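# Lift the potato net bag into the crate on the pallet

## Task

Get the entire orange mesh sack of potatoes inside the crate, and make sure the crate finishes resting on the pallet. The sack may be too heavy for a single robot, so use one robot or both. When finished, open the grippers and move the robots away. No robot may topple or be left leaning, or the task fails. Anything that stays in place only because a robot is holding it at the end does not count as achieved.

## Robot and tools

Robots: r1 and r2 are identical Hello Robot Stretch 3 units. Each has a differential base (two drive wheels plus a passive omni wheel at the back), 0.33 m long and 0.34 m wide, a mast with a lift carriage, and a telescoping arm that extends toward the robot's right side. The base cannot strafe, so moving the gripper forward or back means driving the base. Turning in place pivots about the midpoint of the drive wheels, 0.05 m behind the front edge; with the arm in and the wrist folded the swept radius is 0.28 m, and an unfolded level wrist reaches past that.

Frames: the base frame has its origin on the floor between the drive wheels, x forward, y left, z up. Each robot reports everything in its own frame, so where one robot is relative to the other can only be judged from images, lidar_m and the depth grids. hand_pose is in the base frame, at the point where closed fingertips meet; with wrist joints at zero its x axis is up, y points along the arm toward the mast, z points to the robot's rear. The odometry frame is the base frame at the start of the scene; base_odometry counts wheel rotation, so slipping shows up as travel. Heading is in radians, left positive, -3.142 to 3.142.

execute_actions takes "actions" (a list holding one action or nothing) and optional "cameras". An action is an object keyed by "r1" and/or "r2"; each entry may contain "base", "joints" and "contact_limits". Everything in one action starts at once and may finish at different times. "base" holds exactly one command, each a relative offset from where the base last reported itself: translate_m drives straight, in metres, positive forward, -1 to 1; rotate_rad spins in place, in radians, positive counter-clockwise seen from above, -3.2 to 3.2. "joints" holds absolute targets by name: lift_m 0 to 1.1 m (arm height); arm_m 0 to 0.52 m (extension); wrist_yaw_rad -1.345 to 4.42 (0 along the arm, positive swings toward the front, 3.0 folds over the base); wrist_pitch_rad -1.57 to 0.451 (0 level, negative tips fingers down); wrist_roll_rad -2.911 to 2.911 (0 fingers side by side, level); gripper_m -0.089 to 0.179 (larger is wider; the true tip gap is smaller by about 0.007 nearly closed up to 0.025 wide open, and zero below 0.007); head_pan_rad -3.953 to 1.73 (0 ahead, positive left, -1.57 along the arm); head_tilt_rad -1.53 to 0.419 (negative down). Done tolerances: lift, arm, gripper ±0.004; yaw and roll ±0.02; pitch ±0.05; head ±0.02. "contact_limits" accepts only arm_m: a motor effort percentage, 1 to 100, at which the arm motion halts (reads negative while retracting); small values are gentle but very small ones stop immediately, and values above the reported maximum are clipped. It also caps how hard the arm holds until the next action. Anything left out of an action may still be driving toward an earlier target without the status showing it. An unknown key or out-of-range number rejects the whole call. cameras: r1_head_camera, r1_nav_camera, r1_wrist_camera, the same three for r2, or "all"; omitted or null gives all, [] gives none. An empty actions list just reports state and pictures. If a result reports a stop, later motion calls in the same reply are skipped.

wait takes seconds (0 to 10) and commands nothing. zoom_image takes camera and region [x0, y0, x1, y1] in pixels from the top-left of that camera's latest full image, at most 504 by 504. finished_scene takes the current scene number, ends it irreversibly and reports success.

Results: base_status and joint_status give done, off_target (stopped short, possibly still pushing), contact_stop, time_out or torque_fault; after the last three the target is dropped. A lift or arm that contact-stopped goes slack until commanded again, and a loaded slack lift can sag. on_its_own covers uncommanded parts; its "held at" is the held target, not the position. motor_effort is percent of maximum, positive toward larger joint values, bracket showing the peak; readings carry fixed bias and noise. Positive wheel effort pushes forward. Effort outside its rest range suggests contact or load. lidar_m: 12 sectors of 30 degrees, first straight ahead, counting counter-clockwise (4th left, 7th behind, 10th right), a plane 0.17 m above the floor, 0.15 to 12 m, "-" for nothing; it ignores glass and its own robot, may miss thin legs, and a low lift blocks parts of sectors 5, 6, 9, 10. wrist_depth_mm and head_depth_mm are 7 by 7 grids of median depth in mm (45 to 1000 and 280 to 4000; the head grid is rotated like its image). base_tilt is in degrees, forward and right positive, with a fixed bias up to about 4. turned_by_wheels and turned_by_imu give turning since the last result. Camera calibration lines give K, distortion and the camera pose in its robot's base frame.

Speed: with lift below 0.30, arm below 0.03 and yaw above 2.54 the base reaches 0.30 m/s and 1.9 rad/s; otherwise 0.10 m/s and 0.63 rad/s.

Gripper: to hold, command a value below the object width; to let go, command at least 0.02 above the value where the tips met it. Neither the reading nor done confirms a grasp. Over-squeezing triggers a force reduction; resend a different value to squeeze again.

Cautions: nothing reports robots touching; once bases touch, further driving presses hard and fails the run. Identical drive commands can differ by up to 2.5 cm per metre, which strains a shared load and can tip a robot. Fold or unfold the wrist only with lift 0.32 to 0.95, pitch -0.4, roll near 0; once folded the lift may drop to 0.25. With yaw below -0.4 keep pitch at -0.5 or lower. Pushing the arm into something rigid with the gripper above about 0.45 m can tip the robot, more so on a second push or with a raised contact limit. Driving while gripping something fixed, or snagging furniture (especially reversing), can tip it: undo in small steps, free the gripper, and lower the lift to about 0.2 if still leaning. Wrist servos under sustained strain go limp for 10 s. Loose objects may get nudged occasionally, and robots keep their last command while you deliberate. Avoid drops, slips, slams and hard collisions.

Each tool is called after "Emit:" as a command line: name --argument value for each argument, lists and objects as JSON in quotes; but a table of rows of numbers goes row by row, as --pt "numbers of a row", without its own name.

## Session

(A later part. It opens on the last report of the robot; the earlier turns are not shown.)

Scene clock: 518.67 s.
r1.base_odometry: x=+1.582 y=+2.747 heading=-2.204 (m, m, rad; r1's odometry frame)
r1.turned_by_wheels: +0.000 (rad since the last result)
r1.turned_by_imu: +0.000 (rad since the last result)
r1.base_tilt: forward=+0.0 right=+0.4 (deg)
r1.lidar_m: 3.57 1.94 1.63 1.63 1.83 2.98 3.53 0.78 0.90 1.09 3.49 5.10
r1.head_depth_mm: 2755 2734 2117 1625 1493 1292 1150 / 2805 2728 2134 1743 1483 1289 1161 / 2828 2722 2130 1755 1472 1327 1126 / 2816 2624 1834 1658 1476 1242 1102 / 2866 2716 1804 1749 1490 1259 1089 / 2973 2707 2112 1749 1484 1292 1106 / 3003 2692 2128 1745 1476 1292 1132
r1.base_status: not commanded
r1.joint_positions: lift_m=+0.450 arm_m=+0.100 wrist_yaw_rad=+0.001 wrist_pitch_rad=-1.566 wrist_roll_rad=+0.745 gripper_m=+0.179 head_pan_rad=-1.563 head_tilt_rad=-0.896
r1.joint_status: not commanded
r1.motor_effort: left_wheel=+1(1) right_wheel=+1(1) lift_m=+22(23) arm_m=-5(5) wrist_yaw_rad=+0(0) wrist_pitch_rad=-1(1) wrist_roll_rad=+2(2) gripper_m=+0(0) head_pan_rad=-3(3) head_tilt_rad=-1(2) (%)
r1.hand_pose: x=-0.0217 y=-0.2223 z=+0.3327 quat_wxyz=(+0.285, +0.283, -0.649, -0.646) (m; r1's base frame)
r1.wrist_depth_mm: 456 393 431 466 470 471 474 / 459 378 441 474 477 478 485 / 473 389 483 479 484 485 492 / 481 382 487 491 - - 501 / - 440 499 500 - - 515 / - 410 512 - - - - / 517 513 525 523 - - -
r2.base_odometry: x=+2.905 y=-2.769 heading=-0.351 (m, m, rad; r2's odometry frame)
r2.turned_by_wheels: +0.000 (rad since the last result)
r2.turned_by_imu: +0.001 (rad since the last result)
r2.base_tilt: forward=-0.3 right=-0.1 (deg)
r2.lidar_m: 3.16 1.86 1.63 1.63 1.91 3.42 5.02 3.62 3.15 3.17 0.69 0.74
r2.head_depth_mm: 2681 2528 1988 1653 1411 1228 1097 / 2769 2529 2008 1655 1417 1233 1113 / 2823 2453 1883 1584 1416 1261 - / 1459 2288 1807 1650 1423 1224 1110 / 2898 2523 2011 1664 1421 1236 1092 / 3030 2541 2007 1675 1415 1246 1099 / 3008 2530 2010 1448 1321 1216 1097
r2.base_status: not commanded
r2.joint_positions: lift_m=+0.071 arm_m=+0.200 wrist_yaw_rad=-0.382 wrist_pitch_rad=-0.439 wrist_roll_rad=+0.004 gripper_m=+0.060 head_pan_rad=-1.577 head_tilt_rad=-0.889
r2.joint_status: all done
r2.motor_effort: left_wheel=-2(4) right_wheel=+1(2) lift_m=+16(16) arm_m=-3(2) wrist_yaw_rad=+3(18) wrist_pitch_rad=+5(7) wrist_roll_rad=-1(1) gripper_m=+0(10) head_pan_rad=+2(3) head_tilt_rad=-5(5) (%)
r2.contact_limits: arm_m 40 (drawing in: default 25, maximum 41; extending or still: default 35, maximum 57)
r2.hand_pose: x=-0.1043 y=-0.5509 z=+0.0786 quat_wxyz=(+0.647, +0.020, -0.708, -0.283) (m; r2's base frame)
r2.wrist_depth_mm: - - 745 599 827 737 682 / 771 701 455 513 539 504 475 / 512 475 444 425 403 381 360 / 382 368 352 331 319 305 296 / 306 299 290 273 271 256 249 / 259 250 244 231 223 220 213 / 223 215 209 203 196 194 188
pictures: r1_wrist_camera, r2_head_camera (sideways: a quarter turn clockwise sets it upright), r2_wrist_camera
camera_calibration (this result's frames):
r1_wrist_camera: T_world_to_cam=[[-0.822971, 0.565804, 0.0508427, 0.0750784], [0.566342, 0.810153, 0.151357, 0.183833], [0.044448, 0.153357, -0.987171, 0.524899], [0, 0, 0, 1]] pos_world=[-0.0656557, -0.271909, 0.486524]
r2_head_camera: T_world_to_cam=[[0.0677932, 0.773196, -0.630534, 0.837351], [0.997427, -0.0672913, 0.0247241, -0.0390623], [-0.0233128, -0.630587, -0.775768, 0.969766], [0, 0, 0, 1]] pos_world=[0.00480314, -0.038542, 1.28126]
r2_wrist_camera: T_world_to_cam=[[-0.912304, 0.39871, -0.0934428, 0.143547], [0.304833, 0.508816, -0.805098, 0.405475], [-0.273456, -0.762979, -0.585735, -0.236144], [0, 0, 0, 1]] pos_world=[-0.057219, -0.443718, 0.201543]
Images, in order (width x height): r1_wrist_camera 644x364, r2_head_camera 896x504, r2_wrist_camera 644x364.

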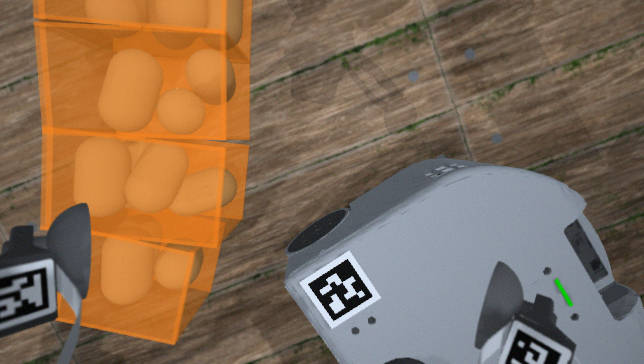

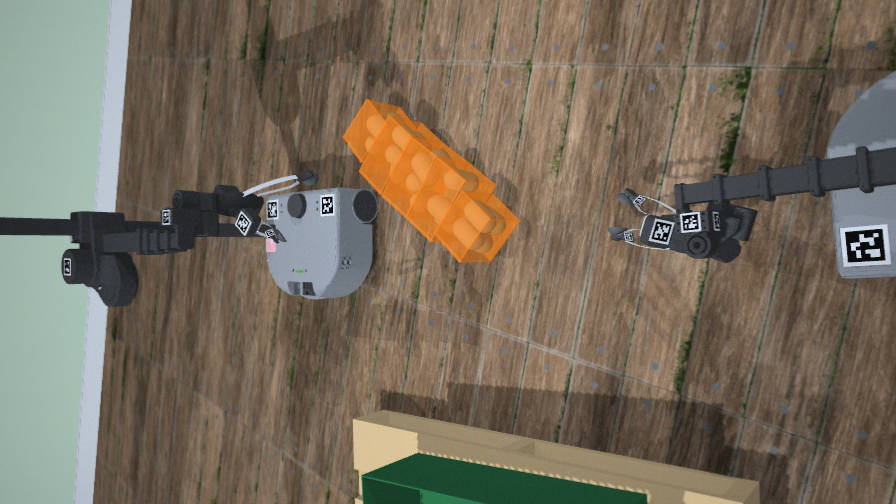

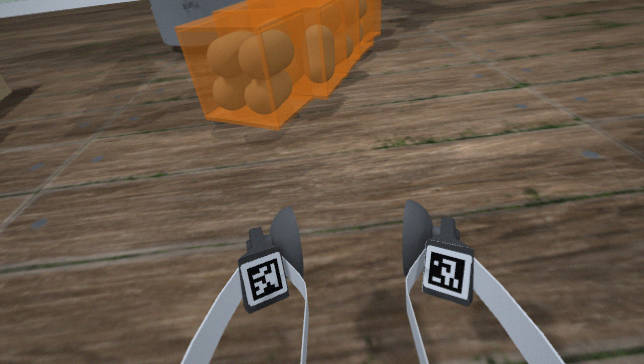

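Emit:
execute_actions --actions '[{"r1":{"joints":{"gripper_m":0.0,"wrist_roll_rad":0,"arm_m":0.05}}}]' --cameras '["r1_wrist_camera"]'

Emit:
execute_actions --actions '[{"r1":{"joints":{"lift_m":0.2}}}]' --cameras '["r1_wrist_camera"]'

Emit:
execute_actions --actions '[{"r1":{"joints":{"arm_m":0.5},"contact_limits":{"arm_m":50}}}]' --cameras '["r1_wrist_camera","r2_head_camera"]'

Scene clock: 531.97 s.
r1.base_odometry: x=+1.582 y=+2.747 heading=-2.204 (m, m, rad; r1's odometry frame)
r1.turned_by_wheels: +0.000 (rad since the last result)
r1.turned_by_imu: +0.001 (rad since the last result)
r1.base_tilt: forward=+0.1 right=+0.3 (deg)
r1.lidar_m: 3.59 1.95 1.63 1.63 1.83 3.01 3.55 0.78 0.90 1.09 3.49 5.12
r1.head_depth_mm: 2785 2703 2148 1628 1479 1296 1146 / 2783 2731 2139 1742 1483 1296 1157 / 2851 2717 2119 1751 1486 1286 - / 2836 2646 1843 1664 1478 1238 1140 / 2884 2673 1805 1759 1489 1261 1095 / 2944 2698 2122 1744 1474 1291 1104 / 3019 2721 2134 1744 1487 1286 1146
r1.base_status: not commanded
r1.joint_positions: lift_m=+0.450 arm_m=+0.050 wrist_yaw_rad=+0.001 wrist_pitch_rad=-1.566 wrist_roll_rad=+0.004 gripper_m=+0.000 head_pan_rad=-1.563 head_tilt_rad=-0.896
r1.joint_status: all done
r1.motor_effort: left_wheel=+0(1) right_wheel=+1(0) lift_m=+23(22) arm_m=-5(7) wrist_yaw_rad=-1(1) wrist_pitch_rad=-1(1) wrist_roll_rad=-3(3) gripper_m=-3(95) head_pan_rad=-3(3) head_tilt_rad=-1(1) (%)
r1.hand_pose: x=-0.0216 y=-0.1725 z=+0.3327 quat_wxyz=(+0.500, +0.498, -0.502, -0.500) (m; r1's base frame)
r1.wrist_depth_mm: 454 365 381 468 476 479 477 / 457 370 423 475 480 486 494 / 467 474 479 486 490 497 502 / 479 482 488 489 499 501 508 / 485 491 495 - - 516 521 / 496 504 509 - - 527 532 / 505 512 - - - 536 543
r2.base_odometry: x=+2.905 y=-2.769 heading=-0.351 (m, m, rad; r2's odometry frame)
r2.turned_by_wheels: +0.000 (rad since the last result)
r2.turned_by_imu: +0.001 (rad since the last result)
r2.base_tilt: forward=-0.2 right=-0.2 (deg)
r2.lidar_m: 3.16 1.86 1.63 1.63 1.91 3.44 5.02 3.60 3.16 3.17 0.70 0.75
r2.head_depth_mm: 2734 2555 1993 1655 1415 1233 1089 / 2742 2543 1986 1650 1414 1235 1115 / 2779 2429 1902 1573 1409 1264 - / 1453 2359 1809 1665 1419 1227 1116 / 2942 2540 2003 1665 1422 1244 1096 / 2992 2535 2000 1671 1418 1240 1102 / 3028 2546 2008 1452 1320 1210 1094
r2.base_status: not commanded
r2.joint_positions: lift_m=+0.071 arm_m=+0.200 wrist_yaw_rad=-0.382 wrist_pitch_rad=-0.439 wrist_roll_rad=+0.004 gripper_m=+0.060 head_pan_rad=-1.577 head_tilt_rad=-0.889
r2.joint_status: not commanded
r2.motor_effort: left_wheel=-2(2) right_wheel=+1(1) lift_m=+16(16) arm_m=-3(3) wrist_yaw_rad=+3(3) wrist_pitch_rad=+6(5) wrist_roll_rad=-1(1) gripper_m=-1(1) head_pan_rad=+4(4) head_tilt_rad=-5(5) (%)
r2.hand_pose: x=-0.1043 y=-0.5509 z=+0.0786 quat_wxyz=(+0.647, +0.020, -0.708, -0.283) (m; r2's base frame)
r2.wrist_depth_mm: - - 745 590 836 727 685 / 772 690 454 525 538 501 473 / 510 485 448 425 397 378 358 / 386 367 348 335 321 303 296 / 312 297 293 272 270 257 247 / 258 250 246 230 223 218 213 / 222 215 208 204 196 194 187
pictures: r1_wrist_camera
camera_calibration (this result's frames):
r1_wrist_camera: T_world_to_cam=[[-0.988959, -0.138048, 0.0538798, -0.0791322], [-0.128573, 0.980103, 0.151221, 0.157757], [-0.0736836, 0.142624, -0.98703, 0.5128], [0, 0, 0, 1]] pos_world=[-0.0201903, -0.238679, 0.486556]
Images, in order (width x height): r1_wrist_camera 644x364.

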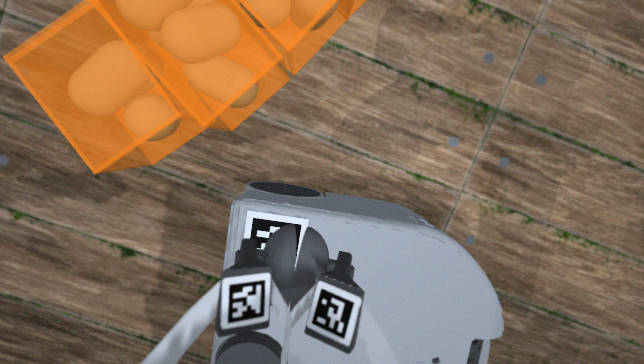

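Scene clock: 534.20 s.
r1.base_odometry: x=+1.582 y=+2.747 heading=-2.204 (m, m, rad; r1's odometry frame)
r1.turned_by_wheels: +0.000 (rad since the last result)
r1.turned_by_imu: +0.000 (rad since the last result)
r1.base_tilt: forward=+0.1 right=+0.3 (deg)
r1.lidar_m: 3.58 1.95 1.63 1.63 1.83 3.00 3.55 0.78 0.90 3.17 3.47 5.10
r1.head_depth_mm: 2756 2724 2134 1627 1493 1290 1142 / 2760 2710 2146 1749 1496 1291 1148 / 2836 2741 2136 1746 1489 1294 1183 / 2835 2600 1824 1666 1478 1240 1172 / 2870 2704 1807 1737 1485 1259 1092 / 2973 2691 2107 1746 1478 1286 1105 / 3000 2730 2131 1748 1484 1286 1138
r1.base_status: not commanded
r1.joint_positions: lift_m=+0.287 arm_m=+0.050 wrist_yaw_rad=+0.001 wrist_pitch_rad=-1.542 wrist_roll_rad=+0.003 gripper_m=+0.000 head_pan_rad=-1.563 head_tilt_rad=-0.896
r1.joint_status: lift_m contact_stop (moved -0.164 of -0.250)
r1.on_its_own: lift_m is slack since a contact_stop, until your next command for it (your +0.200 is given up)
r1.motor_effort: left_wheel=+0(0) right_wheel=+1(1) lift_m=+33(34) arm_m=-6(5) wrist_yaw_rad=-1(1) wrist_pitch_rad=-8(14) wrist_roll_rad=-2(2) gripper_m=-1(4) head_pan_rad=-3(4) head_tilt_rad=-1(1) (%)
r1.hand_pose: x=-0.0216 y=-0.1787 z=+0.1684 quat_wxyz=(+0.507, +0.492, -0.508, -0.494) (m; r1's base frame)
r1.wrist_depth_mm: 257 249 306 311 315 318 323 / 260 305 310 316 319 322 328 / 230 312 318 321 326 328 331 / 314 318 324 327 330 332 337 / 320 323 326 329 334 340 341 / 324 327 - - - 345 351 / 329 331 - - - - 355
r2.base_odometry: x=+2.905 y=-2.769 heading=-0.351 (m, m, rad; r2's odometry frame)
r2.turned_by_wheels: +0.000 (rad since the last result)
r2.turned_by_imu: +0.000 (rad since the last result)
r2.base_tilt: forward=-0.4 right=+0.0 (deg)
r2.lidar_m: 3.14 1.86 1.63 1.63 1.92 3.44 5.02 3.61 3.16 3.16 0.69 0.75
r2.head_depth_mm: 2690 2526 1989 1651 1408 1230 1095 / 2740 2507 1988 1647 1412 1246 1114 / 2843 2521 1893 1581 1418 1254 - / 2808 1575 1814 1665 1409 1231 1112 / 2940 2559 2008 1663 1423 1237 1094 / 3006 2540 1997 1670 1418 1232 1094 / 3034 2552 2025 1445 1326 1217 1097
r2.base_status: not commanded
r2.joint_positions: lift_m=+0.071 arm_m=+0.200 wrist_yaw_rad=-0.382 wrist_pitch_rad=-0.439 wrist_roll_rad=+0.004 gripper_m=+0.060 head_pan_rad=-1.577 head_tilt_rad=-0.889
r2.joint_status: not commanded
r2.motor_effort: left_wheel=-2(1) right_wheel=+0(1) lift_m=+16(16) arm_m=-3(3) wrist_yaw_rad=+2(3) wrist_pitch_rad=+6(6) wrist_roll_rad=-1(1) gripper_m=-1(1) head_pan_rad=+3(1) head_tilt_rad=-5(5) (%)
r2.hand_pose: x=-0.1043 y=-0.5509 z=+0.0786 quat_wxyz=(+0.647, +0.020, -0.708, -0.283) (m; r2's base frame)
r2.wrist_depth_mm: - - 768 597 813 745 677 / 759 694 446 526 537 505 473 / 509 481 444 422 402 381 361 / 388 368 348 336 320 307 291 / 309 296 289 272 272 255 247 / 260 251 245 230 223 220 213 / 221 215 208 203 198 194 188
pictures: r1_wrist_camera
camera_calibration (this result's frames):
r1_wrist_camera: T_world_to_cam=[[-0.988792, -0.137889, 0.0572389, -0.071668], [-0.129755, 0.983332, 0.127365, 0.193288], [-0.0738471, 0.118511, -0.990203, 0.347696], [0, 0, 0, 1]] pos_world=[-0.0201083, -0.241154, 0.323774]
Images, in order (width x height): r1_wrist_camera 644x364.

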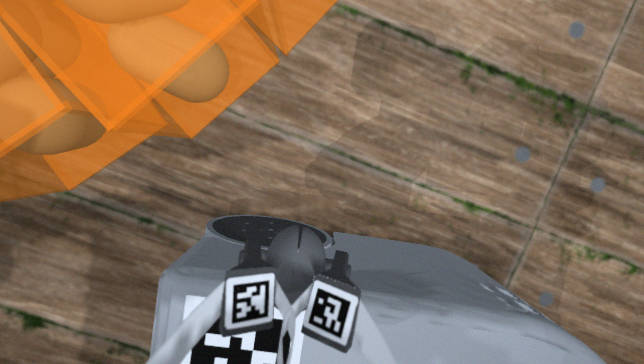

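not run: a stop came earlier in this reply.

Emit:
execute_actions --actions '[{"r1":{"joints":{"lift_m":0.35,"arm_m":0.12,"wrist_pitch_rad":-1.57}}}]' --cameras '[]'

Emit:
execute_actions --actions '[{"r1":{"joints":{"lift_m":0.19}}}]' --cameras '["r1_wrist_camera"]'

Emit:
execute_actions --actions '[{"r1":{"joints":{"arm_m":0.52},"contact_limits":{"arm_m":50}}}]' --cameras '["r1_wrist_camera","r2_head_camera"]'

Scene clock: 541.37 s.
r1.base_odometry: x=+1.582 y=+2.747 heading=-2.204 (m, m, rad; r1's odometry frame)
r1.turned_by_wheels: +0.000 (rad since the last result)
r1.turned_by_imu: +0.000 (rad since the last result)
r1.base_tilt: forward=+0.1 right=+0.2 (deg)
r1.lidar_m: 3.56 1.94 1.64 1.63 1.83 2.99 3.55 0.78 0.90 1.09 3.47 5.11
r1.head_depth_mm: 2800 2706 2141 1624 1484 1290 1140 / 2810 2734 2131 1737 1486 1294 1149 / 2850 2727 2138 1754 1483 1316 1115 / 2822 2613 1835 1675 1487 1247 1102 / 2898 2724 1798 1746 1481 1261 1098 / 2959 2738 2125 1751 1483 1290 1107 / 3004 2726 2112 1740 1480 1287 1143
r1.base_status: not commanded
r1.joint_positions: lift_m=+0.350 arm_m=+0.120 wrist_yaw_rad=+0.001 wrist_pitch_rad=-1.565 wrist_roll_rad=+0.003 gripper_m=+0.000 head_pan_rad=-1.563 head_tilt_rad=-0.896
r1.joint_status: all done
r1.motor_effort: left_wheel=+0(0) right_wheel=+0(0) lift_m=+43(45) arm_m=+6(6) wrist_yaw_rad=-1(0) wrist_pitch_rad=-1(9) wrist_roll_rad=-2(2) gripper_m=-2(3) head_pan_rad=-3(3) head_tilt_rad=-1(1) (%)
r1.hand_pose: x=-0.0216 y=-0.2420 z=+0.2319 quat_wxyz=(+0.501, +0.498, -0.502, -0.500) (m; r1's base frame)
r1.wrist_depth_mm: 254 271 280 286 372 377 379 / 361 267 370 378 379 386 388 / 270 324 376 381 385 389 395 / 284 381 383 391 393 397 402 / 386 390 392 394 401 409 411 / 393 398 399 - 409 412 418 / 401 403 - - - 421 428
r2.base_odometry: x=+2.905 y=-2.769 heading=-0.351 (m, m, rad; r2's odometry frame)
r2.turned_by_wheels: +0.000 (rad since the last result)
r2.turned_by_imu: +0.001 (rad since the last result)
r2.base_tilt: forward=-0.2 right=-0.1 (deg)
r2.lidar_m: 3.14 1.86 1.63 1.63 1.90 3.43 5.00 3.61 3.16 3.16 0.69 0.75
r2.head_depth_mm: 2692 2504 1974 1647 1410 1229 1091 / 2773 2537 1996 1663 1412 1228 1112 / 2805 2524 1877 1581 1411 1259 - / 2773 1538 1811 1660 1414 1229 1113 / 2943 2558 2009 1668 1424 1244 1092 / 2970 2543 2008 1661 1418 1239 1092 / 2996 2541 2019 1450 1319 1222 1098
r2.base_status: not commanded
r2.joint_positions: lift_m=+0.071 arm_m=+0.200 wrist_yaw_rad=-0.382 wrist_pitch_rad=-0.439 wrist_roll_rad=+0.004 gripper_m=+0.060 head_pan_rad=-1.577 head_tilt_rad=-0.889
r2.joint_status: not commanded
r2.motor_effort: left_wheel=-2(2) right_wheel=+0(1) lift_m=+16(16) arm_m=-3(3) wrist_yaw_rad=+2(3) wrist_pitch_rad=+5(6) wrist_roll_rad=-1(1) gripper_m=-1(0) head_pan_rad=+3(4) head_tilt_rad=-4(5) (%)
r2.hand_pose: x=-0.1043 y=-0.5509 z=+0.0786 quat_wxyz=(+0.647, +0.020, -0.708, -0.283) (m; r2's base frame)
r2.wrist_depth_mm: - - 759 594 830 752 689 / 750 694 448 524 542 496 469 / 507 475 439 424 401 380 360 / 383 370 352 338 316 304 294 / 310 295 291 277 272 259 246 / 258 252 245 230 223 220 214 / 220 214 209 204 197 194 188
pictures: none
No camera images: the call's "cameras" was empty. Leave "cameras" out to get every camera's image.

Scene clock: 543.67 s.
r1.base_odometry: x=+1.582 y=+2.747 heading=-2.204 (m, m, rad; r1's odometry frame)
r1.turned_by_wheels: +0.000 (rad since the last result)
r1.turned_by_imu: +0.000 (rad since the last result)
r1.base_tilt: forward=+0.2 right=+0.3 (deg)
r1.lidar_m: 3.57 1.94 1.64 1.63 1.83 3.00 3.53 0.78 0.90 1.09 3.50 5.10
r1.head_depth_mm: 2778 2727 2124 1633 1493 1288 1148 / 2817 2743 2145 1751 1490 1293 1141 / 2831 2733 2117 1758 1486 1289 1134 / 2821 2620 1833 1655 1483 1239 1114 / 2914 2701 1814 1744 1480 1265 1099 / 2924 2732 2124 1737 1482 1288 1104 / 2999 2710 2095 1752 1481 1287 1145
r1.base_status: not commanded
r1.joint_positions: lift_m=+0.190 arm_m=+0.120 wrist_yaw_rad=+0.001 wrist_pitch_rad=-1.565 wrist_roll_rad=+0.003 gripper_m=+0.000 head_pan_rad=-1.563 head_tilt_rad=-0.896
r1.joint_status: all done
r1.motor_effort: left_wheel=+0(0) right_wheel=+1(0) lift_m=+22(35) arm_m=+5(5) wrist_yaw_rad=-1(1) wrist_pitch_rad=-1(1) wrist_roll_rad=-2(2) gripper_m=-3(3) head_pan_rad=-3(3) head_tilt_rad=-1(1) (%)
r1.hand_pose: x=-0.0216 y=-0.2419 z=+0.0727 quat_wxyz=(+0.501, +0.498, -0.502, -0.500) (m; r1's base frame)
r1.wrist_depth_mm: 139 210 212 215 217 218 222 / 160 213 216 218 221 223 226 / 158 167 220 222 225 228 230 / 219 222 224 227 230 233 235 / 223 227 228 231 233 236 240 / 230 230 233 - 239 242 244 / 232 234 - 242 243 247 249
r2.base_odometry: x=+2.905 y=-2.769 heading=-0.351 (m, m, rad; r2's odometry frame)
r2.turned_by_wheels: +0.000 (rad since the last result)
r2.turned_by_imu: +0.000 (rad since the last result)
r2.base_tilt: forward=-0.3 right=-0.1 (deg)
r2.lidar_m: 3.15 1.85 1.63 1.63 1.91 3.42 5.03 3.62 3.15 3.17 0.69 0.75
r2.head_depth_mm: 2702 2526 1979 1659 1412 1228 1091 / 2753 2513 2006 1651 1411 1225 1109 / 2789 2497 1901 1578 1419 1260 - / 2820 1679 1766 1656 1416 1222 1116 / 2967 2532 2010 1657 1420 1243 1097 / 2985 2556 1998 1669 1417 1242 1093 / 3002 2536 2014 1443 1327 1220 1101
r2.base_status: not commanded
r2.joint_positions: lift_m=+0.071 arm_m=+0.200 wrist_yaw_rad=-0.382 wrist_pitch_rad=-0.439 wrist_roll_rad=+0.004 gripper_m=+0.060 head_pan_rad=-1.577 head_tilt_rad=-0.889
r2.joint_status: not commanded
r2.motor_effort: left_wheel=-2(2) right_wheel=+1(1) lift_m=+16(16) arm_m=-3(3) wrist_yaw_rad=+3(3) wrist_pitch_rad=+5(6) wrist_roll_rad=-1(1) gripper_m=-1(0) head_pan_rad=+3(1) head_tilt_rad=-4(5) (%)
r2.hand_pose: x=-0.1043 y=-0.5509 z=+0.0786 quat_wxyz=(+0.647, +0.020, -0.708, -0.283) (m; r2's base frame)
r2.wrist_depth_mm: - - 731 604 834 752 676 / 773 691 455 524 538 512 475 / 515 483 441 426 398 377 361 / 381 367 356 336 319 307 294 / 310 299 292 273 271 257 245 / 260 250 244 231 221 220 213 / 220 216 207 204 197 193 188
pictures: r1_wrist_camera
camera_calibration (this result's frames):
r1_wrist_camera: T_world_to_cam=[[-0.988791, -0.139205, 0.0539777, -0.0749836], [-0.129755, 0.980048, 0.150565, 0.265081], [-0.0738601, 0.141873, -0.987125, 0.265882], [0, 0, 0, 1]] pos_world=[-0.0201096, -0.307952, 0.226594]
Images, in order (width x height): r1_wrist_camera 644x364.

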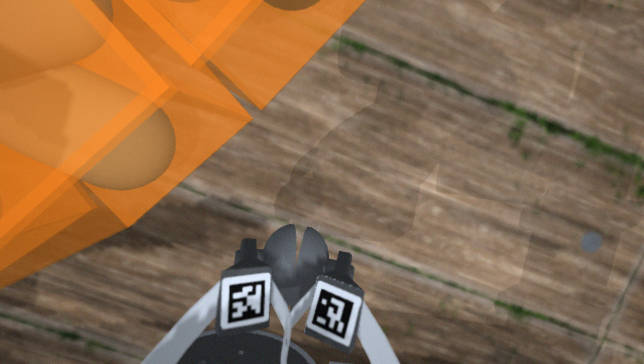

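Scene clock: 547.80 s.
r1.base_odometry: x=+1.582 y=+2.747 heading=-2.204 (m, m, rad; r1's odometry frame)
r1.turned_by_wheels: +0.000 (rad since the last result)
r1.turned_by_imu: +0.000 (rad since the last result)
r1.base_tilt: forward=+0.0 right=+0.3 (deg)
r1.lidar_m: 3.60 1.94 1.63 1.62 1.83 3.01 3.54 0.78 0.90 1.09 3.50 5.11
r1.head_depth_mm: 2766 2705 2151 1638 1492 1291 1142 / 2784 2740 2136 1743 1492 1287 1138 / 2803 2722 2130 1740 1481 1296 1140 / 2814 2614 1827 1668 1420 1291 1138 / 2897 2691 1790 1753 1488 1248 1123 / 2955 2703 2105 1743 1498 1261 1087 / 2989 2689 2105 1750 1484 1284 1147
r1.base_status: not commanded
r1.joint_positions: lift_m=+0.190 arm_m=+0.520 wrist_yaw_rad=+0.005 wrist_pitch_rad=-1.577 wrist_roll_rad=-0.006 gripper_m=+0.000 head_pan_rad=-1.563 head_tilt_rad=-0.896
r1.joint_status: all done
r1.motor_effort: left_wheel=-6(7) right_wheel=+9(12) lift_m=+23(22) arm_m=+6(18) wrist_yaw_rad=-6(7) wrist_pitch_rad=+2(11) wrist_roll_rad=+2(4) gripper_m=-4(5) head_pan_rad=-3(3) head_tilt_rad=-2(1) (%)
r1.contact_limits: arm_m 50 (drawing in: default 27, maximum 45; extending or still: default 38, maximum 61)
r1.hand_pose: x=-0.0218 y=-0.6389 z=+0.0730 quat_wxyz=(+0.501, +0.504, -0.495, -0.499) (m; r1's base frame)
r1.wrist_depth_mm: 102 104 209 213 214 217 219 / 103 106 161 217 219 222 223 / 105 113 166 221 224 226 229 / 109 122 222 226 229 231 233 / 140 181 227 230 233 235 239 / 128 169 182 - 240 242 244 / 128 170 240 243 244 247 251
r2.base_odometry: x=+2.905 y=-2.769 heading=-0.351 (m, m, rad; r2's odometry frame)
r2.turned_by_wheels: +0.000 (rad since the last result)
r2.turned_by_imu: +0.001 (rad since the last result)
r2.base_tilt: forward=-0.3 right=+0.0 (deg)
r2.lidar_m: 3.16 1.86 1.63 1.63 1.91 3.44 5.01 3.59 3.17 3.16 0.69 0.75
r2.head_depth_mm: 2684 2510 2002 1653 1420 1236 1094 / 2786 2511 1986 1591 1413 1237 1114 / 2837 2525 1894 1503 1403 1254 - / 2840 1686 1744 1617 1416 1232 1110 / 2910 2520 2016 1655 1420 1231 1100 / 2987 2538 2011 1663 1428 1235 1098 / 3028 2572 2013 1450 1319 1219 1098
r2.base_status: not commanded
r2.joint_positions: lift_m=+0.071 arm_m=+0.200 wrist_yaw_rad=-0.382 wrist_pitch_rad=-0.439 wrist_roll_rad=+0.004 gripper_m=+0.060 head_pan_rad=-1.577 head_tilt_rad=-0.889
r2.joint_status: not commanded
r2.motor_effort: left_wheel=-2(2) right_wheel=+1(1) lift_m=+15(16) arm_m=-3(3) wrist_yaw_rad=+2(3) wrist_pitch_rad=+6(5) wrist_roll_rad=-1(1) gripper_m=-1(0) head_pan_rad=+4(4) head_tilt_rad=-4(4) (%)
r2.hand_pose: x=-0.1043 y=-0.5509 z=+0.0786 quat_wxyz=(+0.647, +0.020, -0.708, -0.283) (m; r2's base frame)
r2.wrist_depth_mm: - - 762 508 541 752 692 / 764 702 625 436 368 500 478 / 507 484 452 409 384 384 364 / 389 370 351 338 322 303 294 / 311 296 292 275 270 254 248 / 258 250 245 232 223 219 214 / 221 214 208 203 197 194 187
pictures: r1_wrist_camera, r2_head_camera (sideways: a quarter turn clockwise sets it upright)
camera_calibration (this result's frames):
r1_wrist_camera: T_world_to_cam=[[-0.986791, -0.153314, 0.0523288, -0.139238], [-0.143121, 0.976396, 0.161761, 0.650697], [-0.075894, 0.152135, -0.985441, 0.328863], [0, 0, 0, 1]] pos_world=[-0.019312, -0.706717, 0.226104]
r2_head_camera: T_world_to_cam=[[0.0677932, 0.773196, -0.630534, 0.837351], [0.997427, -0.0672914, 0.0247241, -0.0390623], [-0.0233129, -0.630587, -0.775768, 0.969766], [0, 0, 0, 1]] pos_world=[0.00480314, -0.038542, 1.28126]
Images, in order (width x height): r1_wrist_camera 644x364, r2_head_camera 896x504.

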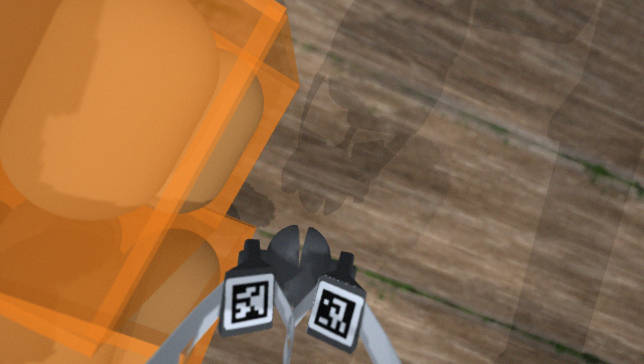

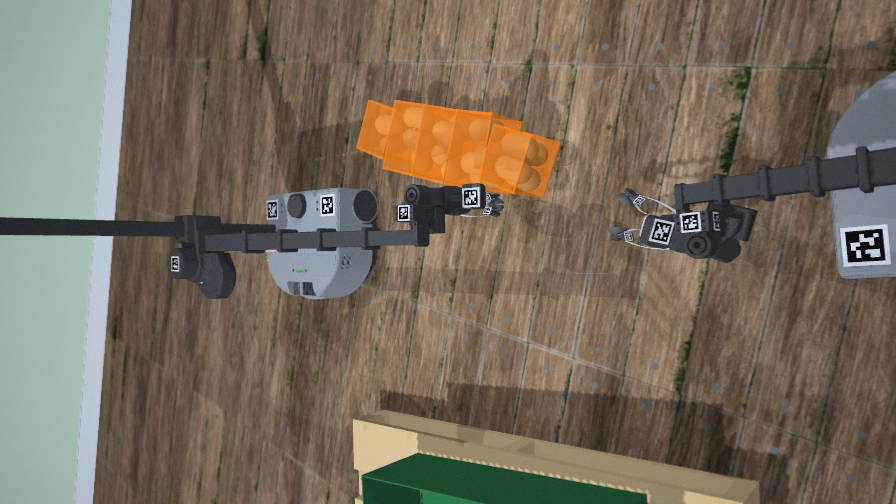

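Emit:
execute_actions --actions '[{"r1":{"joints":{"lift_m":0.45,"gripper_m":0.179},"base":{"translate_m":0.12}},"r2":{"joints":{"gripper_m":0.179,"wrist_yaw_rad":-0.2},"base":{"translate_m":-0.14}}}]' --cameras '["r2_wrist_camera"]'

Emit:
execute_actions --actions '[{"r2":{"joints":{"arm_m":0.33}},"r1":{"joints":{"arm_m":0.3}}}]' --cameras '["r2_wrist_camera","r2_head_camera","r1_wrist_camera"]'

Scene clock: 556.13 s.
r1.base_odometry: x=+1.511 y=+2.650 heading=-2.204 (m, m, rad; r1's odometry frame)
r1.turned_by_wheels: +0.000 (rad since the last result)
r1.turned_by_imu: +0.001 (rad since the last result)
r1.base_tilt: forward=+0.1 right=+0.3 (deg)
r1.lidar_m: 3.53 1.91 1.61 1.60 1.81 2.96 3.64 0.88 1.06 1.08 3.51 5.01
r1.head_depth_mm: 2816 2695 2151 1720 1488 1299 1142 / 2820 2722 2115 1759 1477 1299 1159 / 2856 2744 2145 1779 1478 1288 1139 / 2866 2713 1929 - 1490 1267 1128 / 2863 2627 1749 1757 1487 1240 1082 / 2952 2703 2144 1735 1469 1293 1140 / 3034 2717 2119 1741 1480 1281 1135
r1.base_status: done
r1.joint_positions: lift_m=+0.450 arm_m=+0.520 wrist_yaw_rad=+0.002 wrist_pitch_rad=-1.565 wrist_roll_rad=+0.000 gripper_m=+0.179 head_pan_rad=-1.563 head_tilt_rad=-0.896
r1.joint_status: all done
r1.motor_effort: left_wheel=-1(15) right_wheel=+0(27) lift_m=+44(48) arm_m=+3(6) wrist_yaw_rad=-4(6) wrist_pitch_rad=-2(12) wrist_roll_rad=-1(2) gripper_m=+1(100) head_pan_rad=-2(3) head_tilt_rad=-1(1) (%)
r1.hand_pose: x=-0.0217 y=-0.6422 z=+0.3319 quat_wxyz=(+0.502, +0.499, -0.501, -0.498) (m; r1's base frame)
r1.wrist_depth_mm: 453 455 458 462 469 474 479 / 458 460 468 472 477 483 488 / 467 474 368 484 484 493 498 / 475 482 435 491 500 500 508 / - 489 400 502 511 517 514 / - 503 412 512 517 523 525 / 509 508 440 524 530 - 542
r2.base_odometry: x=+2.774 y=-2.721 heading=-0.351 (m, m, rad; r2's odometry frame)
r2.turned_by_wheels: +0.000 (rad since the last result)
r2.turned_by_imu: +0.001 (rad since the last result)
r2.base_tilt: forward=-0.2 right=-0.1 (deg)
r2.lidar_m: 3.25 1.91 1.67 1.67 1.96 3.53 4.89 3.57 3.12 3.14 0.84 0.79
r2.head_depth_mm: 2655 2503 2002 1659 1408 1232 1090 / 2715 2543 2000 1656 1416 1230 1112 / 2778 2510 1940 1548 1392 1254 - / 1479 2290 1765 1628 1417 1213 1118 / 2885 2522 1951 1667 1416 1233 1099 / 2966 2545 2008 1671 1418 1235 1103 / 3025 2546 2035 1631 1415 1239 1096
r2.base_status: done
r2.joint_positions: lift_m=+0.071 arm_m=+0.200 wrist_yaw_rad=-0.203 wrist_pitch_rad=-0.439 wrist_roll_rad=+0.004 gripper_m=+0.179 head_pan_rad=-1.577 head_tilt_rad=-0.889
r2.joint_status: all done
r2.motor_effort: left_wheel=+0(9) right_wheel=+0(3) lift_m=+16(16) arm_m=-3(3) wrist_yaw_rad=+4(3) wrist_pitch_rad=+6(6) wrist_roll_rad=-1(1) gripper_m=-1(82) head_pan_rad=+3(2) head_tilt_rad=-5(5) (%)
r2.hand_pose: x=-0.0663 y=-0.5624 z=+0.0786 quat_wxyz=(+0.670, +0.083, -0.703, -0.224) (m; r2's base frame)
r2.wrist_depth_mm: - - 858 750 448 740 672 / 735 698 619 555 328 470 474 / 516 480 443 423 361 372 360 / 389 371 355 335 322 306 294 / 306 304 285 277 265 258 253 / 258 - 245 233 226 219 - / 221 211 209 205 197 193 186
pictures: r2_wrist_camera
camera_calibration (this result's frames):
r2_wrist_camera: T_world_to_cam=[[-0.968714, 0.229919, -0.0934429, 0.0840667], [0.209376, 0.554958, -0.805098, 0.419363], [-0.13325, -0.799474, -0.585735, -0.245745], [0, 0, 0, 1]] pos_world=[-0.0391137, -0.448524, 0.201543]
Images, in order (width x height): r2_wrist_camera 644x364.

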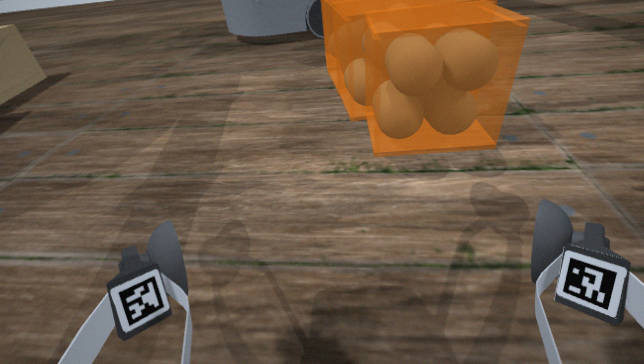

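Scene clock: 559.00 s.
r1.base_odometry: x=+1.511 y=+2.650 heading=-2.204 (m, m, rad; r1's odometry frame)
r1.turned_by_wheels: +0.000 (rad since the last result)
r1.turned_by_imu: +0.000 (rad since the last result)
r1.base_tilt: forward=+0.1 right=+0.2 (deg)
r1.lidar_m: 3.51 1.92 1.61 1.60 1.81 2.97 3.65 0.88 1.05 0.95 3.52 4.99
r1.head_depth_mm: 2775 2741 2112 1735 1492 1293 1145 / 2815 2732 2121 1740 1481 1294 1147 / 2870 2711 2146 1754 1522 1263 1122 / 2899 2743 1921 1614 1573 1235 1138 / 2921 2601 1753 1748 1488 1240 1081 / 2968 2745 2140 1732 1483 1291 1145 / 3011 2676 2103 1741 1486 1286 1133
r1.base_status: not commanded
r1.joint_positions: lift_m=+0.450 arm_m=+0.300 wrist_yaw_rad=+0.002 wrist_pitch_rad=-1.566 wrist_roll_rad=+0.000 gripper_m=+0.179 head_pan_rad=-1.563 head_tilt_rad=-0.896
r1.joint_status: all done
r1.motor_effort: left_wheel=+0(1) right_wheel=+0(0) lift_m=+44(44) arm_m=-5(4) wrist_yaw_rad=-3(4) wrist_pitch_rad=-1(1) wrist_roll_rad=-1(0) gripper_m=+0(0) head_pan_rad=-3(3) head_tilt_rad=-2(1) (%)
r1.hand_pose: x=-0.0217 y=-0.4226 z=+0.3320 quat_wxyz=(+0.502, +0.499, -0.500, -0.499) (m; r1's base frame)
r1.wrist_depth_mm: 452 456 377 416 471 480 481 / 458 466 462 470 478 488 487 / 472 470 383 484 487 492 498 / 472 480 402 488 497 504 508 / - 490 434 505 507 515 522 / - 497 410 516 519 521 530 / 507 511 515 521 533 - 544
r2.base_odometry: x=+2.774 y=-2.721 heading=-0.351 (m, m, rad; r2's odometry frame)
r2.turned_by_wheels: +0.000 (rad since the last result)
r2.turned_by_imu: +0.001 (rad since the last result)
r2.base_tilt: forward=-0.3 right=+0.0 (deg)
r2.lidar_m: 3.23 1.90 1.67 1.67 1.96 3.52 4.88 3.57 3.12 1.48 0.84 0.79
r2.head_depth_mm: 2685 2499 1999 1655 1409 1231 1096 / 2704 2525 1986 1646 1409 1238 1119 / 2797 2548 1893 1584 1390 1236 - / 1483 2279 1772 1663 1451 1226 1119 / 2865 2527 1956 1657 1419 1238 1098 / 2953 2520 2007 1665 1419 1236 1098 / 3019 2541 2013 1616 1417 1246 1098
r2.base_status: not commanded
r2.joint_positions: lift_m=+0.071 arm_m=+0.330 wrist_yaw_rad=-0.203 wrist_pitch_rad=-0.438 wrist_roll_rad=+0.004 gripper_m=+0.179 head_pan_rad=-1.577 head_tilt_rad=-0.889
r2.joint_status: all done
r2.motor_effort: left_wheel=+1(1) right_wheel=+0(0) lift_m=+15(15) arm_m=+4(4) wrist_yaw_rad=+3(4) wrist_pitch_rad=+6(6) wrist_roll_rad=-1(1) gripper_m=-1(1) head_pan_rad=+4(4) head_tilt_rad=-5(5) (%)
r2.hand_pose: x=-0.0661 y=-0.6919 z=+0.0787 quat_wxyz=(+0.670, +0.083, -0.703, -0.223) (m; r2's base frame)
r2.wrist_depth_mm: - - 723 675 458 742 670 / 774 694 630 562 310 236 436 / 511 472 451 428 319 213 212 / 386 365 346 334 298 245 287 / 307 305 285 273 266 259 254 / 256 - 240 234 226 218 - / 221 209 208 203 196 192 186
pictures: r1_wrist_camera, r2_head_camera (sideways: a quarter turn clockwise sets it upright), r2_wrist_camera
camera_calibration (this result's frames):
r1_wrist_camera: T_world_to_cam=[[-0.988155, -0.143667, 0.0539329, -0.11602], [-0.134153, 0.979393, 0.150974, 0.402631], [-0.0745114, 0.14195, -0.987065, 0.547391], [0, 0, 0, 1]] pos_world=[-0.019845, -0.488704, 0.485782]
r2_head_camera: T_world_to_cam=[[0.0677908, 0.773196, -0.630534, 0.837351], [0.997427, -0.0672882, 0.0247241, -0.0390623], [-0.0233108, -0.630587, -0.775768, 0.969766], [0, 0, 0, 1]] pos_world=[0.00480326, -0.038542, 1.28126]
r2_wrist_camera: T_world_to_cam=[[-0.968906, 0.229101, -0.0934526, 0.113434], [0.208872, 0.554869, -0.80529, 0.491177], [-0.132639, -0.799771, -0.585469, -0.349402], [0, 0, 0, 1]] pos_world=[-0.0390303, -0.577968, 0.201577]
Images, in order (width x height): r1_wrist_camera 644x364, r2_head_camera 896x504, r2_wrist_camera 644x364.

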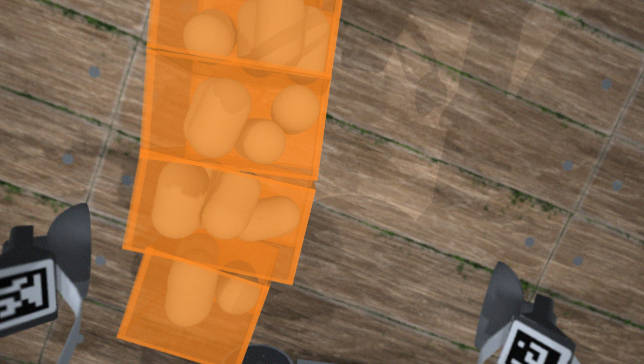

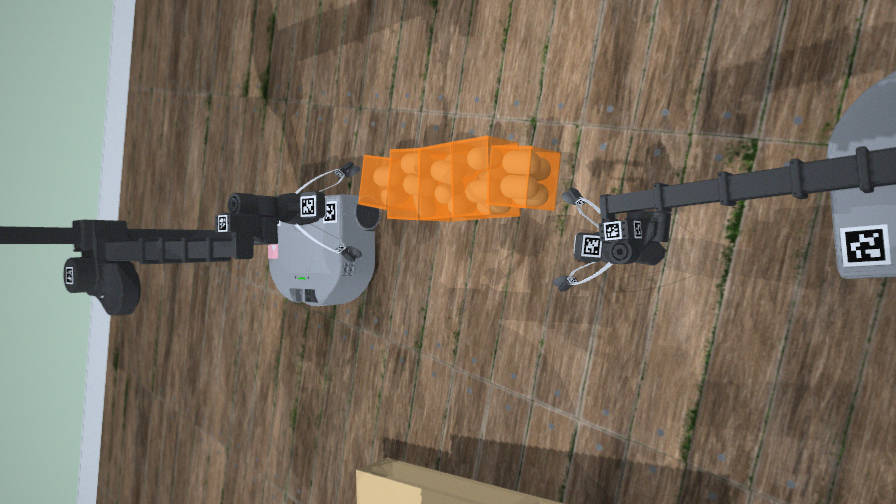

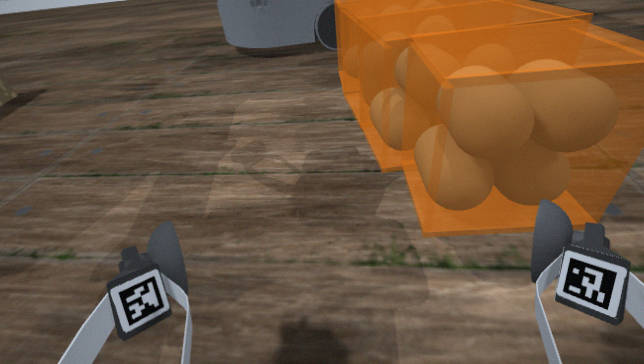

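Emit:
execute_actions --actions '[{"r2":{"base":{"translate_m":-0.085}}}]' --cameras '["r2_wrist_camera"]'

Emit:
execute_actions --actions '[{"r2":{"joints":{"arm_m":0.45}}}]' --cameras '["r2_wrist_camera"]'

Scene clock: 564.13 s.
r1.base_odometry: x=+1.511 y=+2.650 heading=-2.204 (m, m, rad; r1's odometry frame)
r1.turned_by_wheels: +0.000 (rad since the last result)
r1.turned_by_imu: +0.001 (rad since the last result)
r1.base_tilt: forward=-0.1 right=+0.4 (deg)
r1.lidar_m: 3.51 1.92 1.61 1.61 1.80 2.97 3.66 0.88 1.06 0.94 3.52 5.00
r1.head_depth_mm: 2786 2735 2122 1730 1488 1291 1137 / 2789 2734 2110 1767 1486 1302 1154 / 2877 2716 2142 1745 1512 1266 1122 / 2911 2720 2105 1695 1592 1244 1131 / 2895 2604 1765 1655 1483 1244 1083 / 3012 2663 2006 1733 1472 1282 1142 / 3013 2704 2115 1733 1471 1287 1137
r1.base_status: not commanded
r1.joint_positions: lift_m=+0.450 arm_m=+0.300 wrist_yaw_rad=+0.002 wrist_pitch_rad=-1.566 wrist_roll_rad=+0.000 gripper_m=+0.179 head_pan_rad=-1.563 head_tilt_rad=-0.896
r1.joint_status: not commanded
r1.motor_effort: left_wheel=+0(1) right_wheel=+0(0) lift_m=+44(44) arm_m=-5(5) wrist_yaw_rad=-3(3) wrist_pitch_rad=-1(1) wrist_roll_rad=-1(1) gripper_m=+0(0) head_pan_rad=-2(3) head_tilt_rad=-1(2) (%)
r1.hand_pose: x=-0.0217 y=-0.4226 z=+0.3320 quat_wxyz=(+0.502, +0.499, -0.500, -0.499) (m; r1's base frame)
r1.wrist_depth_mm: 449 455 379 416 471 475 481 / 457 459 461 469 481 483 490 / 464 473 384 481 491 495 501 / 476 480 403 492 497 508 512 / - 491 436 501 511 510 518 / - 499 414 509 524 522 534 / 505 510 513 522 529 - 546
r2.base_odometry: x=+2.694 y=-2.691 heading=-0.351 (m, m, rad; r2's odometry frame)
r2.turned_by_wheels: +0.000 (rad since the last result)
r2.turned_by_imu: +0.001 (rad since the last result)
r2.base_tilt: forward=-0.2 right=+0.0 (deg)
r2.lidar_m: 3.29 1.93 1.69 1.69 1.98 3.56 4.80 3.52 3.09 3.10 0.96 0.86
r2.head_depth_mm: 2608 2514 2006 1647 1407 1231 1092 / 2714 2536 1999 1665 1424 1233 1114 / 2775 2526 2001 1606 1389 1237 - / 2667 2359 1748 1629 1432 1229 1115 / 2771 2357 1864 1654 1419 1242 1098 / 2974 2553 2016 1673 1430 1239 1098 / 3013 2550 2018 1669 1429 1244 1101
r2.base_status: done
r2.joint_positions: lift_m=+0.071 arm_m=+0.330 wrist_yaw_rad=-0.203 wrist_pitch_rad=-0.438 wrist_roll_rad=+0.004 gripper_m=+0.179 head_pan_rad=-1.577 head_tilt_rad=-0.889
r2.joint_status: not commanded
r2.motor_effort: left_wheel=+0(7) right_wheel=+0(3) lift_m=+16(16) arm_m=+4(4) wrist_yaw_rad=+3(3) wrist_pitch_rad=+5(5) wrist_roll_rad=-1(1) gripper_m=+0(0) head_pan_rad=+2(3) head_tilt_rad=-5(5) (%)
r2.hand_pose: x=-0.0661 y=-0.6919 z=+0.0787 quat_wxyz=(+0.670, +0.083, -0.703, -0.223) (m; r2's base frame)
r2.wrist_depth_mm: - - 668 561 758 749 675 / 774 700 637 364 329 506 467 / 510 481 452 319 201 340 364 / 385 367 350 312 231 300 294 / 305 302 285 268 256 255 251 / 258 - 240 233 226 218 - / 222 208 207 203 199 193 187
pictures: r2_wrist_camera
camera_calibration (this result's frames):
r2_wrist_camera: T_world_to_cam=[[-0.968906, 0.229101, -0.0934525, 0.113434], [0.208872, 0.554869, -0.80529, 0.491177], [-0.132639, -0.79977, -0.585469, -0.349402], [0, 0, 0, 1]] pos_world=[-0.0390303, -0.577968, 0.201577]
Images, in order (width x height): r2_wrist_camera 644x364.

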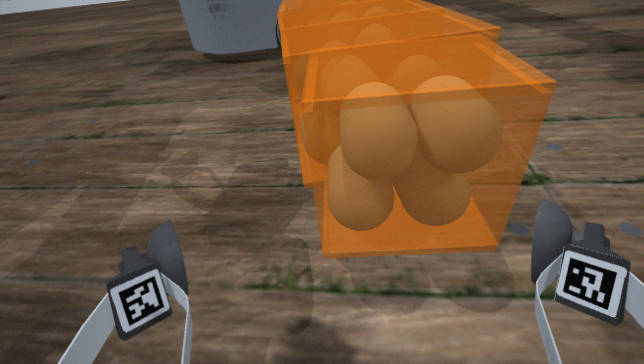

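Scene clock: 566.70 s.
r1.base_odometry: x=+1.511 y=+2.650 heading=-2.204 (m, m, rad; r1's odometry frame)
r1.turned_by_wheels: +0.000 (rad since the last result)
r1.turned_by_imu: +0.000 (rad since the last result)
r1.base_tilt: forward=+0.2 right=+0.5 (deg)
r1.lidar_m: 3.51 1.91 1.61 1.61 1.81 2.97 3.65 0.87 1.06 0.82 3.52 5.03
r1.head_depth_mm: 2813 2738 2114 1725 1495 1294 1142 / 2863 2719 2131 1754 1481 1295 1148 / 2893 2708 2129 1749 1522 1259 1123 / 2904 2706 2103 1737 1440 1243 1125 / 2874 2588 1737 1665 1477 1243 1070 / 2952 2714 1997 1761 1470 1295 1140 / 3042 2695 2118 1732 1483 1290 1144
r1.base_status: not commanded
r1.joint_positions: lift_m=+0.450 arm_m=+0.300 wrist_yaw_rad=+0.002 wrist_pitch_rad=-1.566 wrist_roll_rad=+0.000 gripper_m=+0.179 head_pan_rad=-1.563 head_tilt_rad=-0.896
r1.joint_status: not commanded
r1.motor_effort: left_wheel=+0(1) right_wheel=+0(0) lift_m=+43(44) arm_m=-5(5) wrist_yaw_rad=-3(2) wrist_pitch_rad=-1(1) wrist_roll_rad=+0(0) gripper_m=+0(0) head_pan_rad=-3(3) head_tilt_rad=-1(1) (%)
r1.hand_pose: x=-0.0217 y=-0.4226 z=+0.3320 quat_wxyz=(+0.502, +0.499, -0.500, -0.499) (m; r1's base frame)
r1.wrist_depth_mm: 452 455 457 466 471 474 483 / 461 464 417 413 476 479 488 / 469 471 431 483 487 495 501 / 477 480 392 490 501 503 509 / - 491 398 498 506 513 521 / - 496 452 515 518 515 530 / 504 506 423 523 529 - 539
r2.base_odometry: x=+2.694 y=-2.691 heading=-0.351 (m, m, rad; r2's odometry frame)
r2.turned_by_wheels: +0.000 (rad since the last result)
r2.turned_by_imu: +0.000 (rad since the last result)
r2.base_tilt: forward=-0.3 right=+0.0 (deg)
r2.lidar_m: 3.28 1.94 1.69 1.69 1.98 3.58 4.80 3.54 3.11 1.48 0.96 0.86
r2.head_depth_mm: 2622 2530 2002 1659 1410 1230 1093 / 2680 2531 1990 1652 1415 1234 1111 / 2772 2534 2019 1617 1414 1228 - / 2717 2354 1726 1592 1371 1235 1109 / 2758 2370 1859 1661 1412 1234 1094 / 2974 2556 2003 1665 1429 1241 1096 / 3015 2562 2020 1669 1422 1245 1100
r2.base_status: not commanded
r2.joint_positions: lift_m=+0.071 arm_m=+0.450 wrist_yaw_rad=-0.276 wrist_pitch_rad=-0.445 wrist_roll_rad=+0.005 gripper_m=+0.179 head_pan_rad=-1.577 head_tilt_rad=-0.889
r2.joint_status: all done
r2.on_its_own: wrist_yaw_rad is held at -0.269, not at your -0.200, by its stall guard, which is not easing now
r2.motor_effort: left_wheel=-3(16) right_wheel=+1(10) lift_m=+15(15) arm_m=+7(12) wrist_yaw_rad=+9(60) wrist_pitch_rad=+7(10) wrist_roll_rad=-1(1) gripper_m=-1(2) head_pan_rad=+3(3) head_tilt_rad=-5(5) (%)
r2.hand_pose: x=-0.0818 y=-0.8070 z=+0.0772 quat_wxyz=(+0.660, +0.059, -0.706, -0.250) (m; r2's base frame)
r2.wrist_depth_mm: - 637 552 497 802 724 661 / 757 640 576 317 510 484 464 / 504 470 441 232 186 352 356 / 377 361 343 181 145 151 291 / 305 299 281 198 138 185 250 / 253 - 239 218 170 212 - / 220 208 207 198 193 190 185
pictures: r2_wrist_camera
camera_calibration (this result's frames):
r2_wrist_camera: T_world_to_cam=[[-0.949142, 0.300626, -0.0935596, 0.18384], [0.250972, 0.542977, -0.801367, 0.550666], [-0.190111, -0.784092, -0.590811, -0.436013], [0, 0, 0, 1]] pos_world=[-0.0466028, -0.69614, 0.200885]
Images, in order (width x height): r2_wrist_camera 644x364.

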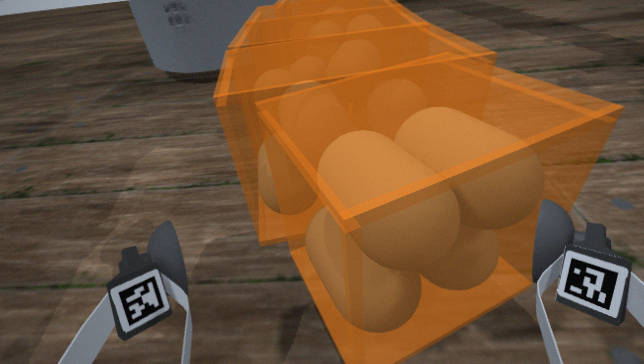

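Inside the fingers now. Close and pull.

Emit:
execute_actions --actions '[{"r2":{"joints":{"gripper_m":0.06,"wrist_yaw_rad":-0.27}}}]' --cameras '[]'

Emit:
execute_actions --actions '[{"r2":{"joints":{"arm_m":0.15,"gripper_m":0.05},"contact_limits":{"arm_m":41}}}]' --cameras '["r2_wrist_camera","r2_head_camera"]'

Scene clock: 572.10 s.
r1.base_odometry: x=+1.511 y=+2.650 heading=-2.204 (m, m, rad; r1's odometry frame)
r1.turned_by_wheels: +0.000 (rad since the last result)
r1.turned_by_imu: +0.001 (rad since the last result)
r1.base_tilt: forward=+0.0 right=+0.3 (deg)
r1.lidar_m: 3.50 1.92 1.61 1.60 1.81 2.97 3.67 0.88 1.06 0.82 3.51 4.99
r1.head_depth_mm: 2784 2702 2116 1721 1490 1293 1137 / 2808 2677 2130 1748 1485 1290 1150 / 2795 2713 2119 1754 1518 1261 1117 / 2901 2711 2121 1751 1445 1241 1115 / 2863 2562 1747 1667 1480 1252 1072 / 3006 2675 1973 1751 1477 1293 1142 / 3020 2707 2119 1751 1482 1289 1137
r1.base_status: not commanded
r1.joint_positions: lift_m=+0.450 arm_m=+0.300 wrist_yaw_rad=+0.002 wrist_pitch_rad=-1.566 wrist_roll_rad=+0.000 gripper_m=+0.179 head_pan_rad=-1.563 head_tilt_rad=-0.896
r1.joint_status: not commanded
r1.motor_effort: left_wheel=+0(0) right_wheel=+0(0) lift_m=+44(44) arm_m=-5(6) wrist_yaw_rad=-3(3) wrist_pitch_rad=-1(1) wrist_roll_rad=+0(1) gripper_m=+0(0) head_pan_rad=-3(3) head_tilt_rad=-2(1) (%)
r1.hand_pose: x=-0.0217 y=-0.4226 z=+0.3320 quat_wxyz=(+0.502, +0.499, -0.500, -0.499) (m; r1's base frame)
r1.wrist_depth_mm: 449 453 459 464 469 475 481 / 458 463 415 384 481 484 490 / 467 474 435 482 488 495 496 / 477 481 393 490 489 500 512 / - 493 401 502 510 511 523 / - 498 446 512 518 528 528 / 502 508 421 523 529 - 539
r2.base_odometry: x=+2.694 y=-2.691 heading=-0.351 (m, m, rad; r2's odometry frame)
r2.turned_by_wheels: +0.000 (rad since the last result)
r2.turned_by_imu: +0.001 (rad since the last result)
r2.base_tilt: forward=-0.4 right=-0.1 (deg)
r2.lidar_m: 3.27 1.93 1.69 1.69 1.98 3.57 4.82 3.53 3.09 3.10 0.96 0.86
r2.head_depth_mm: 2630 2483 1995 1659 1403 1231 1097 / 2687 2513 1996 1661 1416 1230 1115 / 2753 2519 1998 1620 1431 1234 - / 2693 2340 1724 1587 1377 1230 1117 / 2737 2373 1867 1669 1423 1235 1099 / 2930 2544 2026 1651 1420 1238 1103 / 2999 2574 2013 1664 1424 1238 1097
r2.base_status: not commanded
r2.joint_positions: lift_m=+0.071 arm_m=+0.450 wrist_yaw_rad=-0.366 wrist_pitch_rad=-0.440 wrist_roll_rad=-0.003 gripper_m=+0.061 head_pan_rad=-1.577 head_tilt_rad=-0.889
r2.joint_status: wrist_yaw_rad off_target (ended at -0.366, target -0.270); the others done
r2.on_its_own: wrist_yaw_rad is held at -0.349, not at your -0.270, by its stall guard, which is not easing now; wrist_yaw_rad is at rest, and its effort (+20) is outside its rest range (-12 to +12)
r2.motor_effort: left_wheel=-2(24) right_wheel=-2(17) lift_m=+16(16) arm_m=+6(6) wrist_yaw_rad=+20(75) wrist_pitch_rad=+6(7) wrist_roll_rad=+2(1) gripper_m=-21(98) head_pan_rad=+3(3) head_tilt_rad=-4(5) (%)
r2.hand_pose: x=-0.1008 y=-0.8014 z=+0.0784 quat_wxyz=(+0.652, +0.027, -0.705, -0.277) (m; r2's base frame)
r2.wrist_depth_mm: - 524 542 721 802 757 692 / 742 581 550 333 543 502 478 / 501 476 328 233 184 383 367 / 377 363 268 156 161 302 295 / 303 295 287 149 190 263 248 / 256 248 231 176 218 210 214 / 218 217 208 198 196 192 187
pictures: none
No camera images: the call's "cameras" was empty. Leave "cameras" out to get every camera's image.

Scene clock: 575.53 s.
r1.base_odometry: x=+1.511 y=+2.650 heading=-2.204 (m, m, rad; r1's odometry frame)
r1.turned_by_wheels: +0.000 (rad since the last result)
r1.turned_by_imu: +0.000 (rad since the last result)
r1.base_tilt: forward=+0.3 right=+0.3 (deg)
r1.lidar_m: 3.53 1.91 1.61 1.61 1.81 2.96 3.66 0.88 1.06 1.12 3.50 5.00
r1.head_depth_mm: 2772 2658 2139 1728 1486 1297 1138 / 2826 2759 2131 1745 1493 1294 1155 / 2858 2732 2146 1746 1524 1264 1124 / 2899 2718 2133 1692 1565 1242 1127 / 2868 2616 1753 1702 1483 1248 1072 / 2991 2731 1984 1737 1473 1284 1137 / 3019 2732 2114 1736 1484 1286 1137
r1.base_status: not commanded
r1.joint_positions: lift_m=+0.450 arm_m=+0.300 wrist_yaw_rad=+0.002 wrist_pitch_rad=-1.566 wrist_roll_rad=+0.000 gripper_m=+0.179 head_pan_rad=-1.563 head_tilt_rad=-0.896
r1.joint_status: not commanded
r1.motor_effort: left_wheel=+0(0) right_wheel=+1(0) lift_m=+44(43) arm_m=-5(5) wrist_yaw_rad=-2(2) wrist_pitch_rad=-1(1) wrist_roll_rad=-1(1) gripper_m=+0(0) head_pan_rad=-3(3) head_tilt_rad=-2(1) (%)
r1.hand_pose: x=-0.0217 y=-0.4226 z=+0.3320 quat_wxyz=(+0.502, +0.499, -0.500, -0.499) (m; r1's base frame)
r1.wrist_depth_mm: 449 453 458 462 471 473 482 / 462 464 415 383 482 482 490 / 467 469 436 479 486 495 496 / 475 483 396 490 494 502 509 / - 489 401 501 512 512 521 / - 496 449 513 520 527 530 / 505 509 421 521 532 - 545
r2.base_odometry: x=+2.694 y=-2.691 heading=-0.351 (m, m, rad; r2's odometry frame)
r2.turned_by_wheels: +0.000 (rad since the last result)
r2.turned_by_imu: +0.001 (rad since the last result)
r2.base_tilt: forward=-0.4 right=-0.1 (deg)
r2.lidar_m: 3.29 1.94 1.69 1.69 1.98 3.57 4.80 3.52 3.10 3.10 0.96 0.86
r2.head_depth_mm: 2642 2520 1991 1657 1414 1232 1087 / 2681 2516 2001 1669 1417 1236 1111 / 2750 2530 1995 1622 1419 1252 - / 2663 2348 1745 1591 1420 1256 1121 / 2749 2346 1870 1660 1425 1231 1094 / 2965 2563 2031 1659 1423 1236 1102 / 2967 2560 2008 1673 1423 1242 1097
r2.base_status: not commanded
r2.joint_positions: lift_m=+0.071 arm_m=+0.150 wrist_yaw_rad=-0.347 wrist_pitch_rad=-0.439 wrist_roll_rad=-0.003 gripper_m=+0.050 head_pan_rad=-1.577 head_tilt_rad=-0.889
r2.joint_status: all done
r2.on_its_own: wrist_yaw_rad is held at -0.349, not at your -0.270, by its stall guard, which is not easing now
r2.motor_effort: left_wheel=+0(8) right_wheel=+0(7) lift_m=+16(15) arm_m=-3(3) wrist_yaw_rad=-3(19) wrist_pitch_rad=+5(7) wrist_roll_rad=+2(2) gripper_m=+0(68) head_pan_rad=+3(3) head_tilt_rad=-5(5) (%)
r2.contact_limits: arm_m 41 (drawing in: default 25, maximum 41; extending or still: default 35, maximum 57)
r2.hand_pose: x=-0.0969 y=-0.5038 z=+0.0786 quat_wxyz=(+0.655, +0.033, -0.705, -0.271) (m; r2's base frame)
r2.wrist_depth_mm: - 909 717 791 849 741 701 / 778 699 478 504 542 509 479 / 511 476 436 417 400 382 365 / 382 366 345 334 322 307 296 / 306 295 288 277 273 255 248 / 255 246 244 231 223 220 216 / 219 213 208 203 198 196 190
pictures: r2_head_camera (sideways: a quarter turn clockwise sets it upright), r2_wrist_camera
camera_calibration (this result's frames):
r2_head_camera: T_world_to_cam=[[0.0677911, 0.773246, -0.630472, 0.837271], [0.997427, -0.0672901, 0.0247193, -0.039056], [-0.0233105, -0.630526, -0.775818, 0.969832], [0, 0, 0, 1]] pos_world=[0.00480327, -0.0385404, 1.28125]
r2_wrist_camera: T_world_to_cam=[[-0.927692, 0.363167, -0.0865827, 0.111536], [0.279624, 0.522203, -0.805676, 0.383554], [-0.247381, -0.77163, -0.585994, -0.199945], [0, 0, 0, 1]] pos_world=[-0.0532429, -0.395083, 0.201511]
Images, in order (width x height): r2_head_camera 896x504, r2_wrist_camera 644x364.

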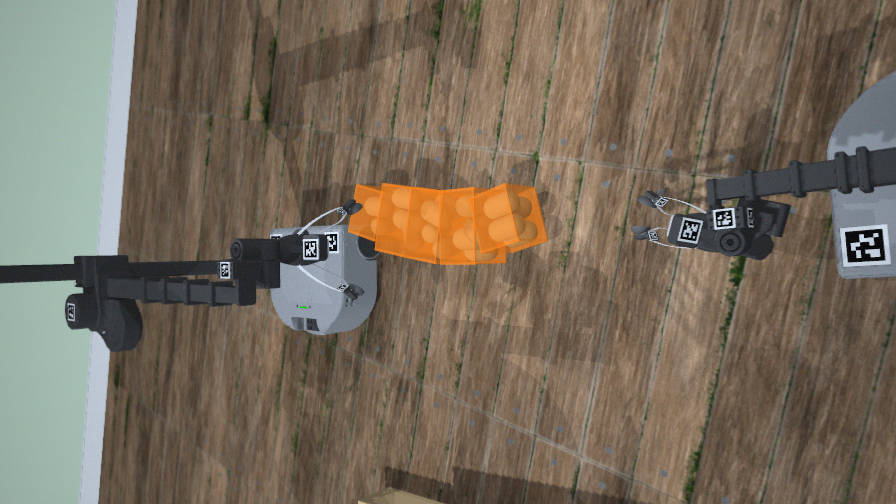

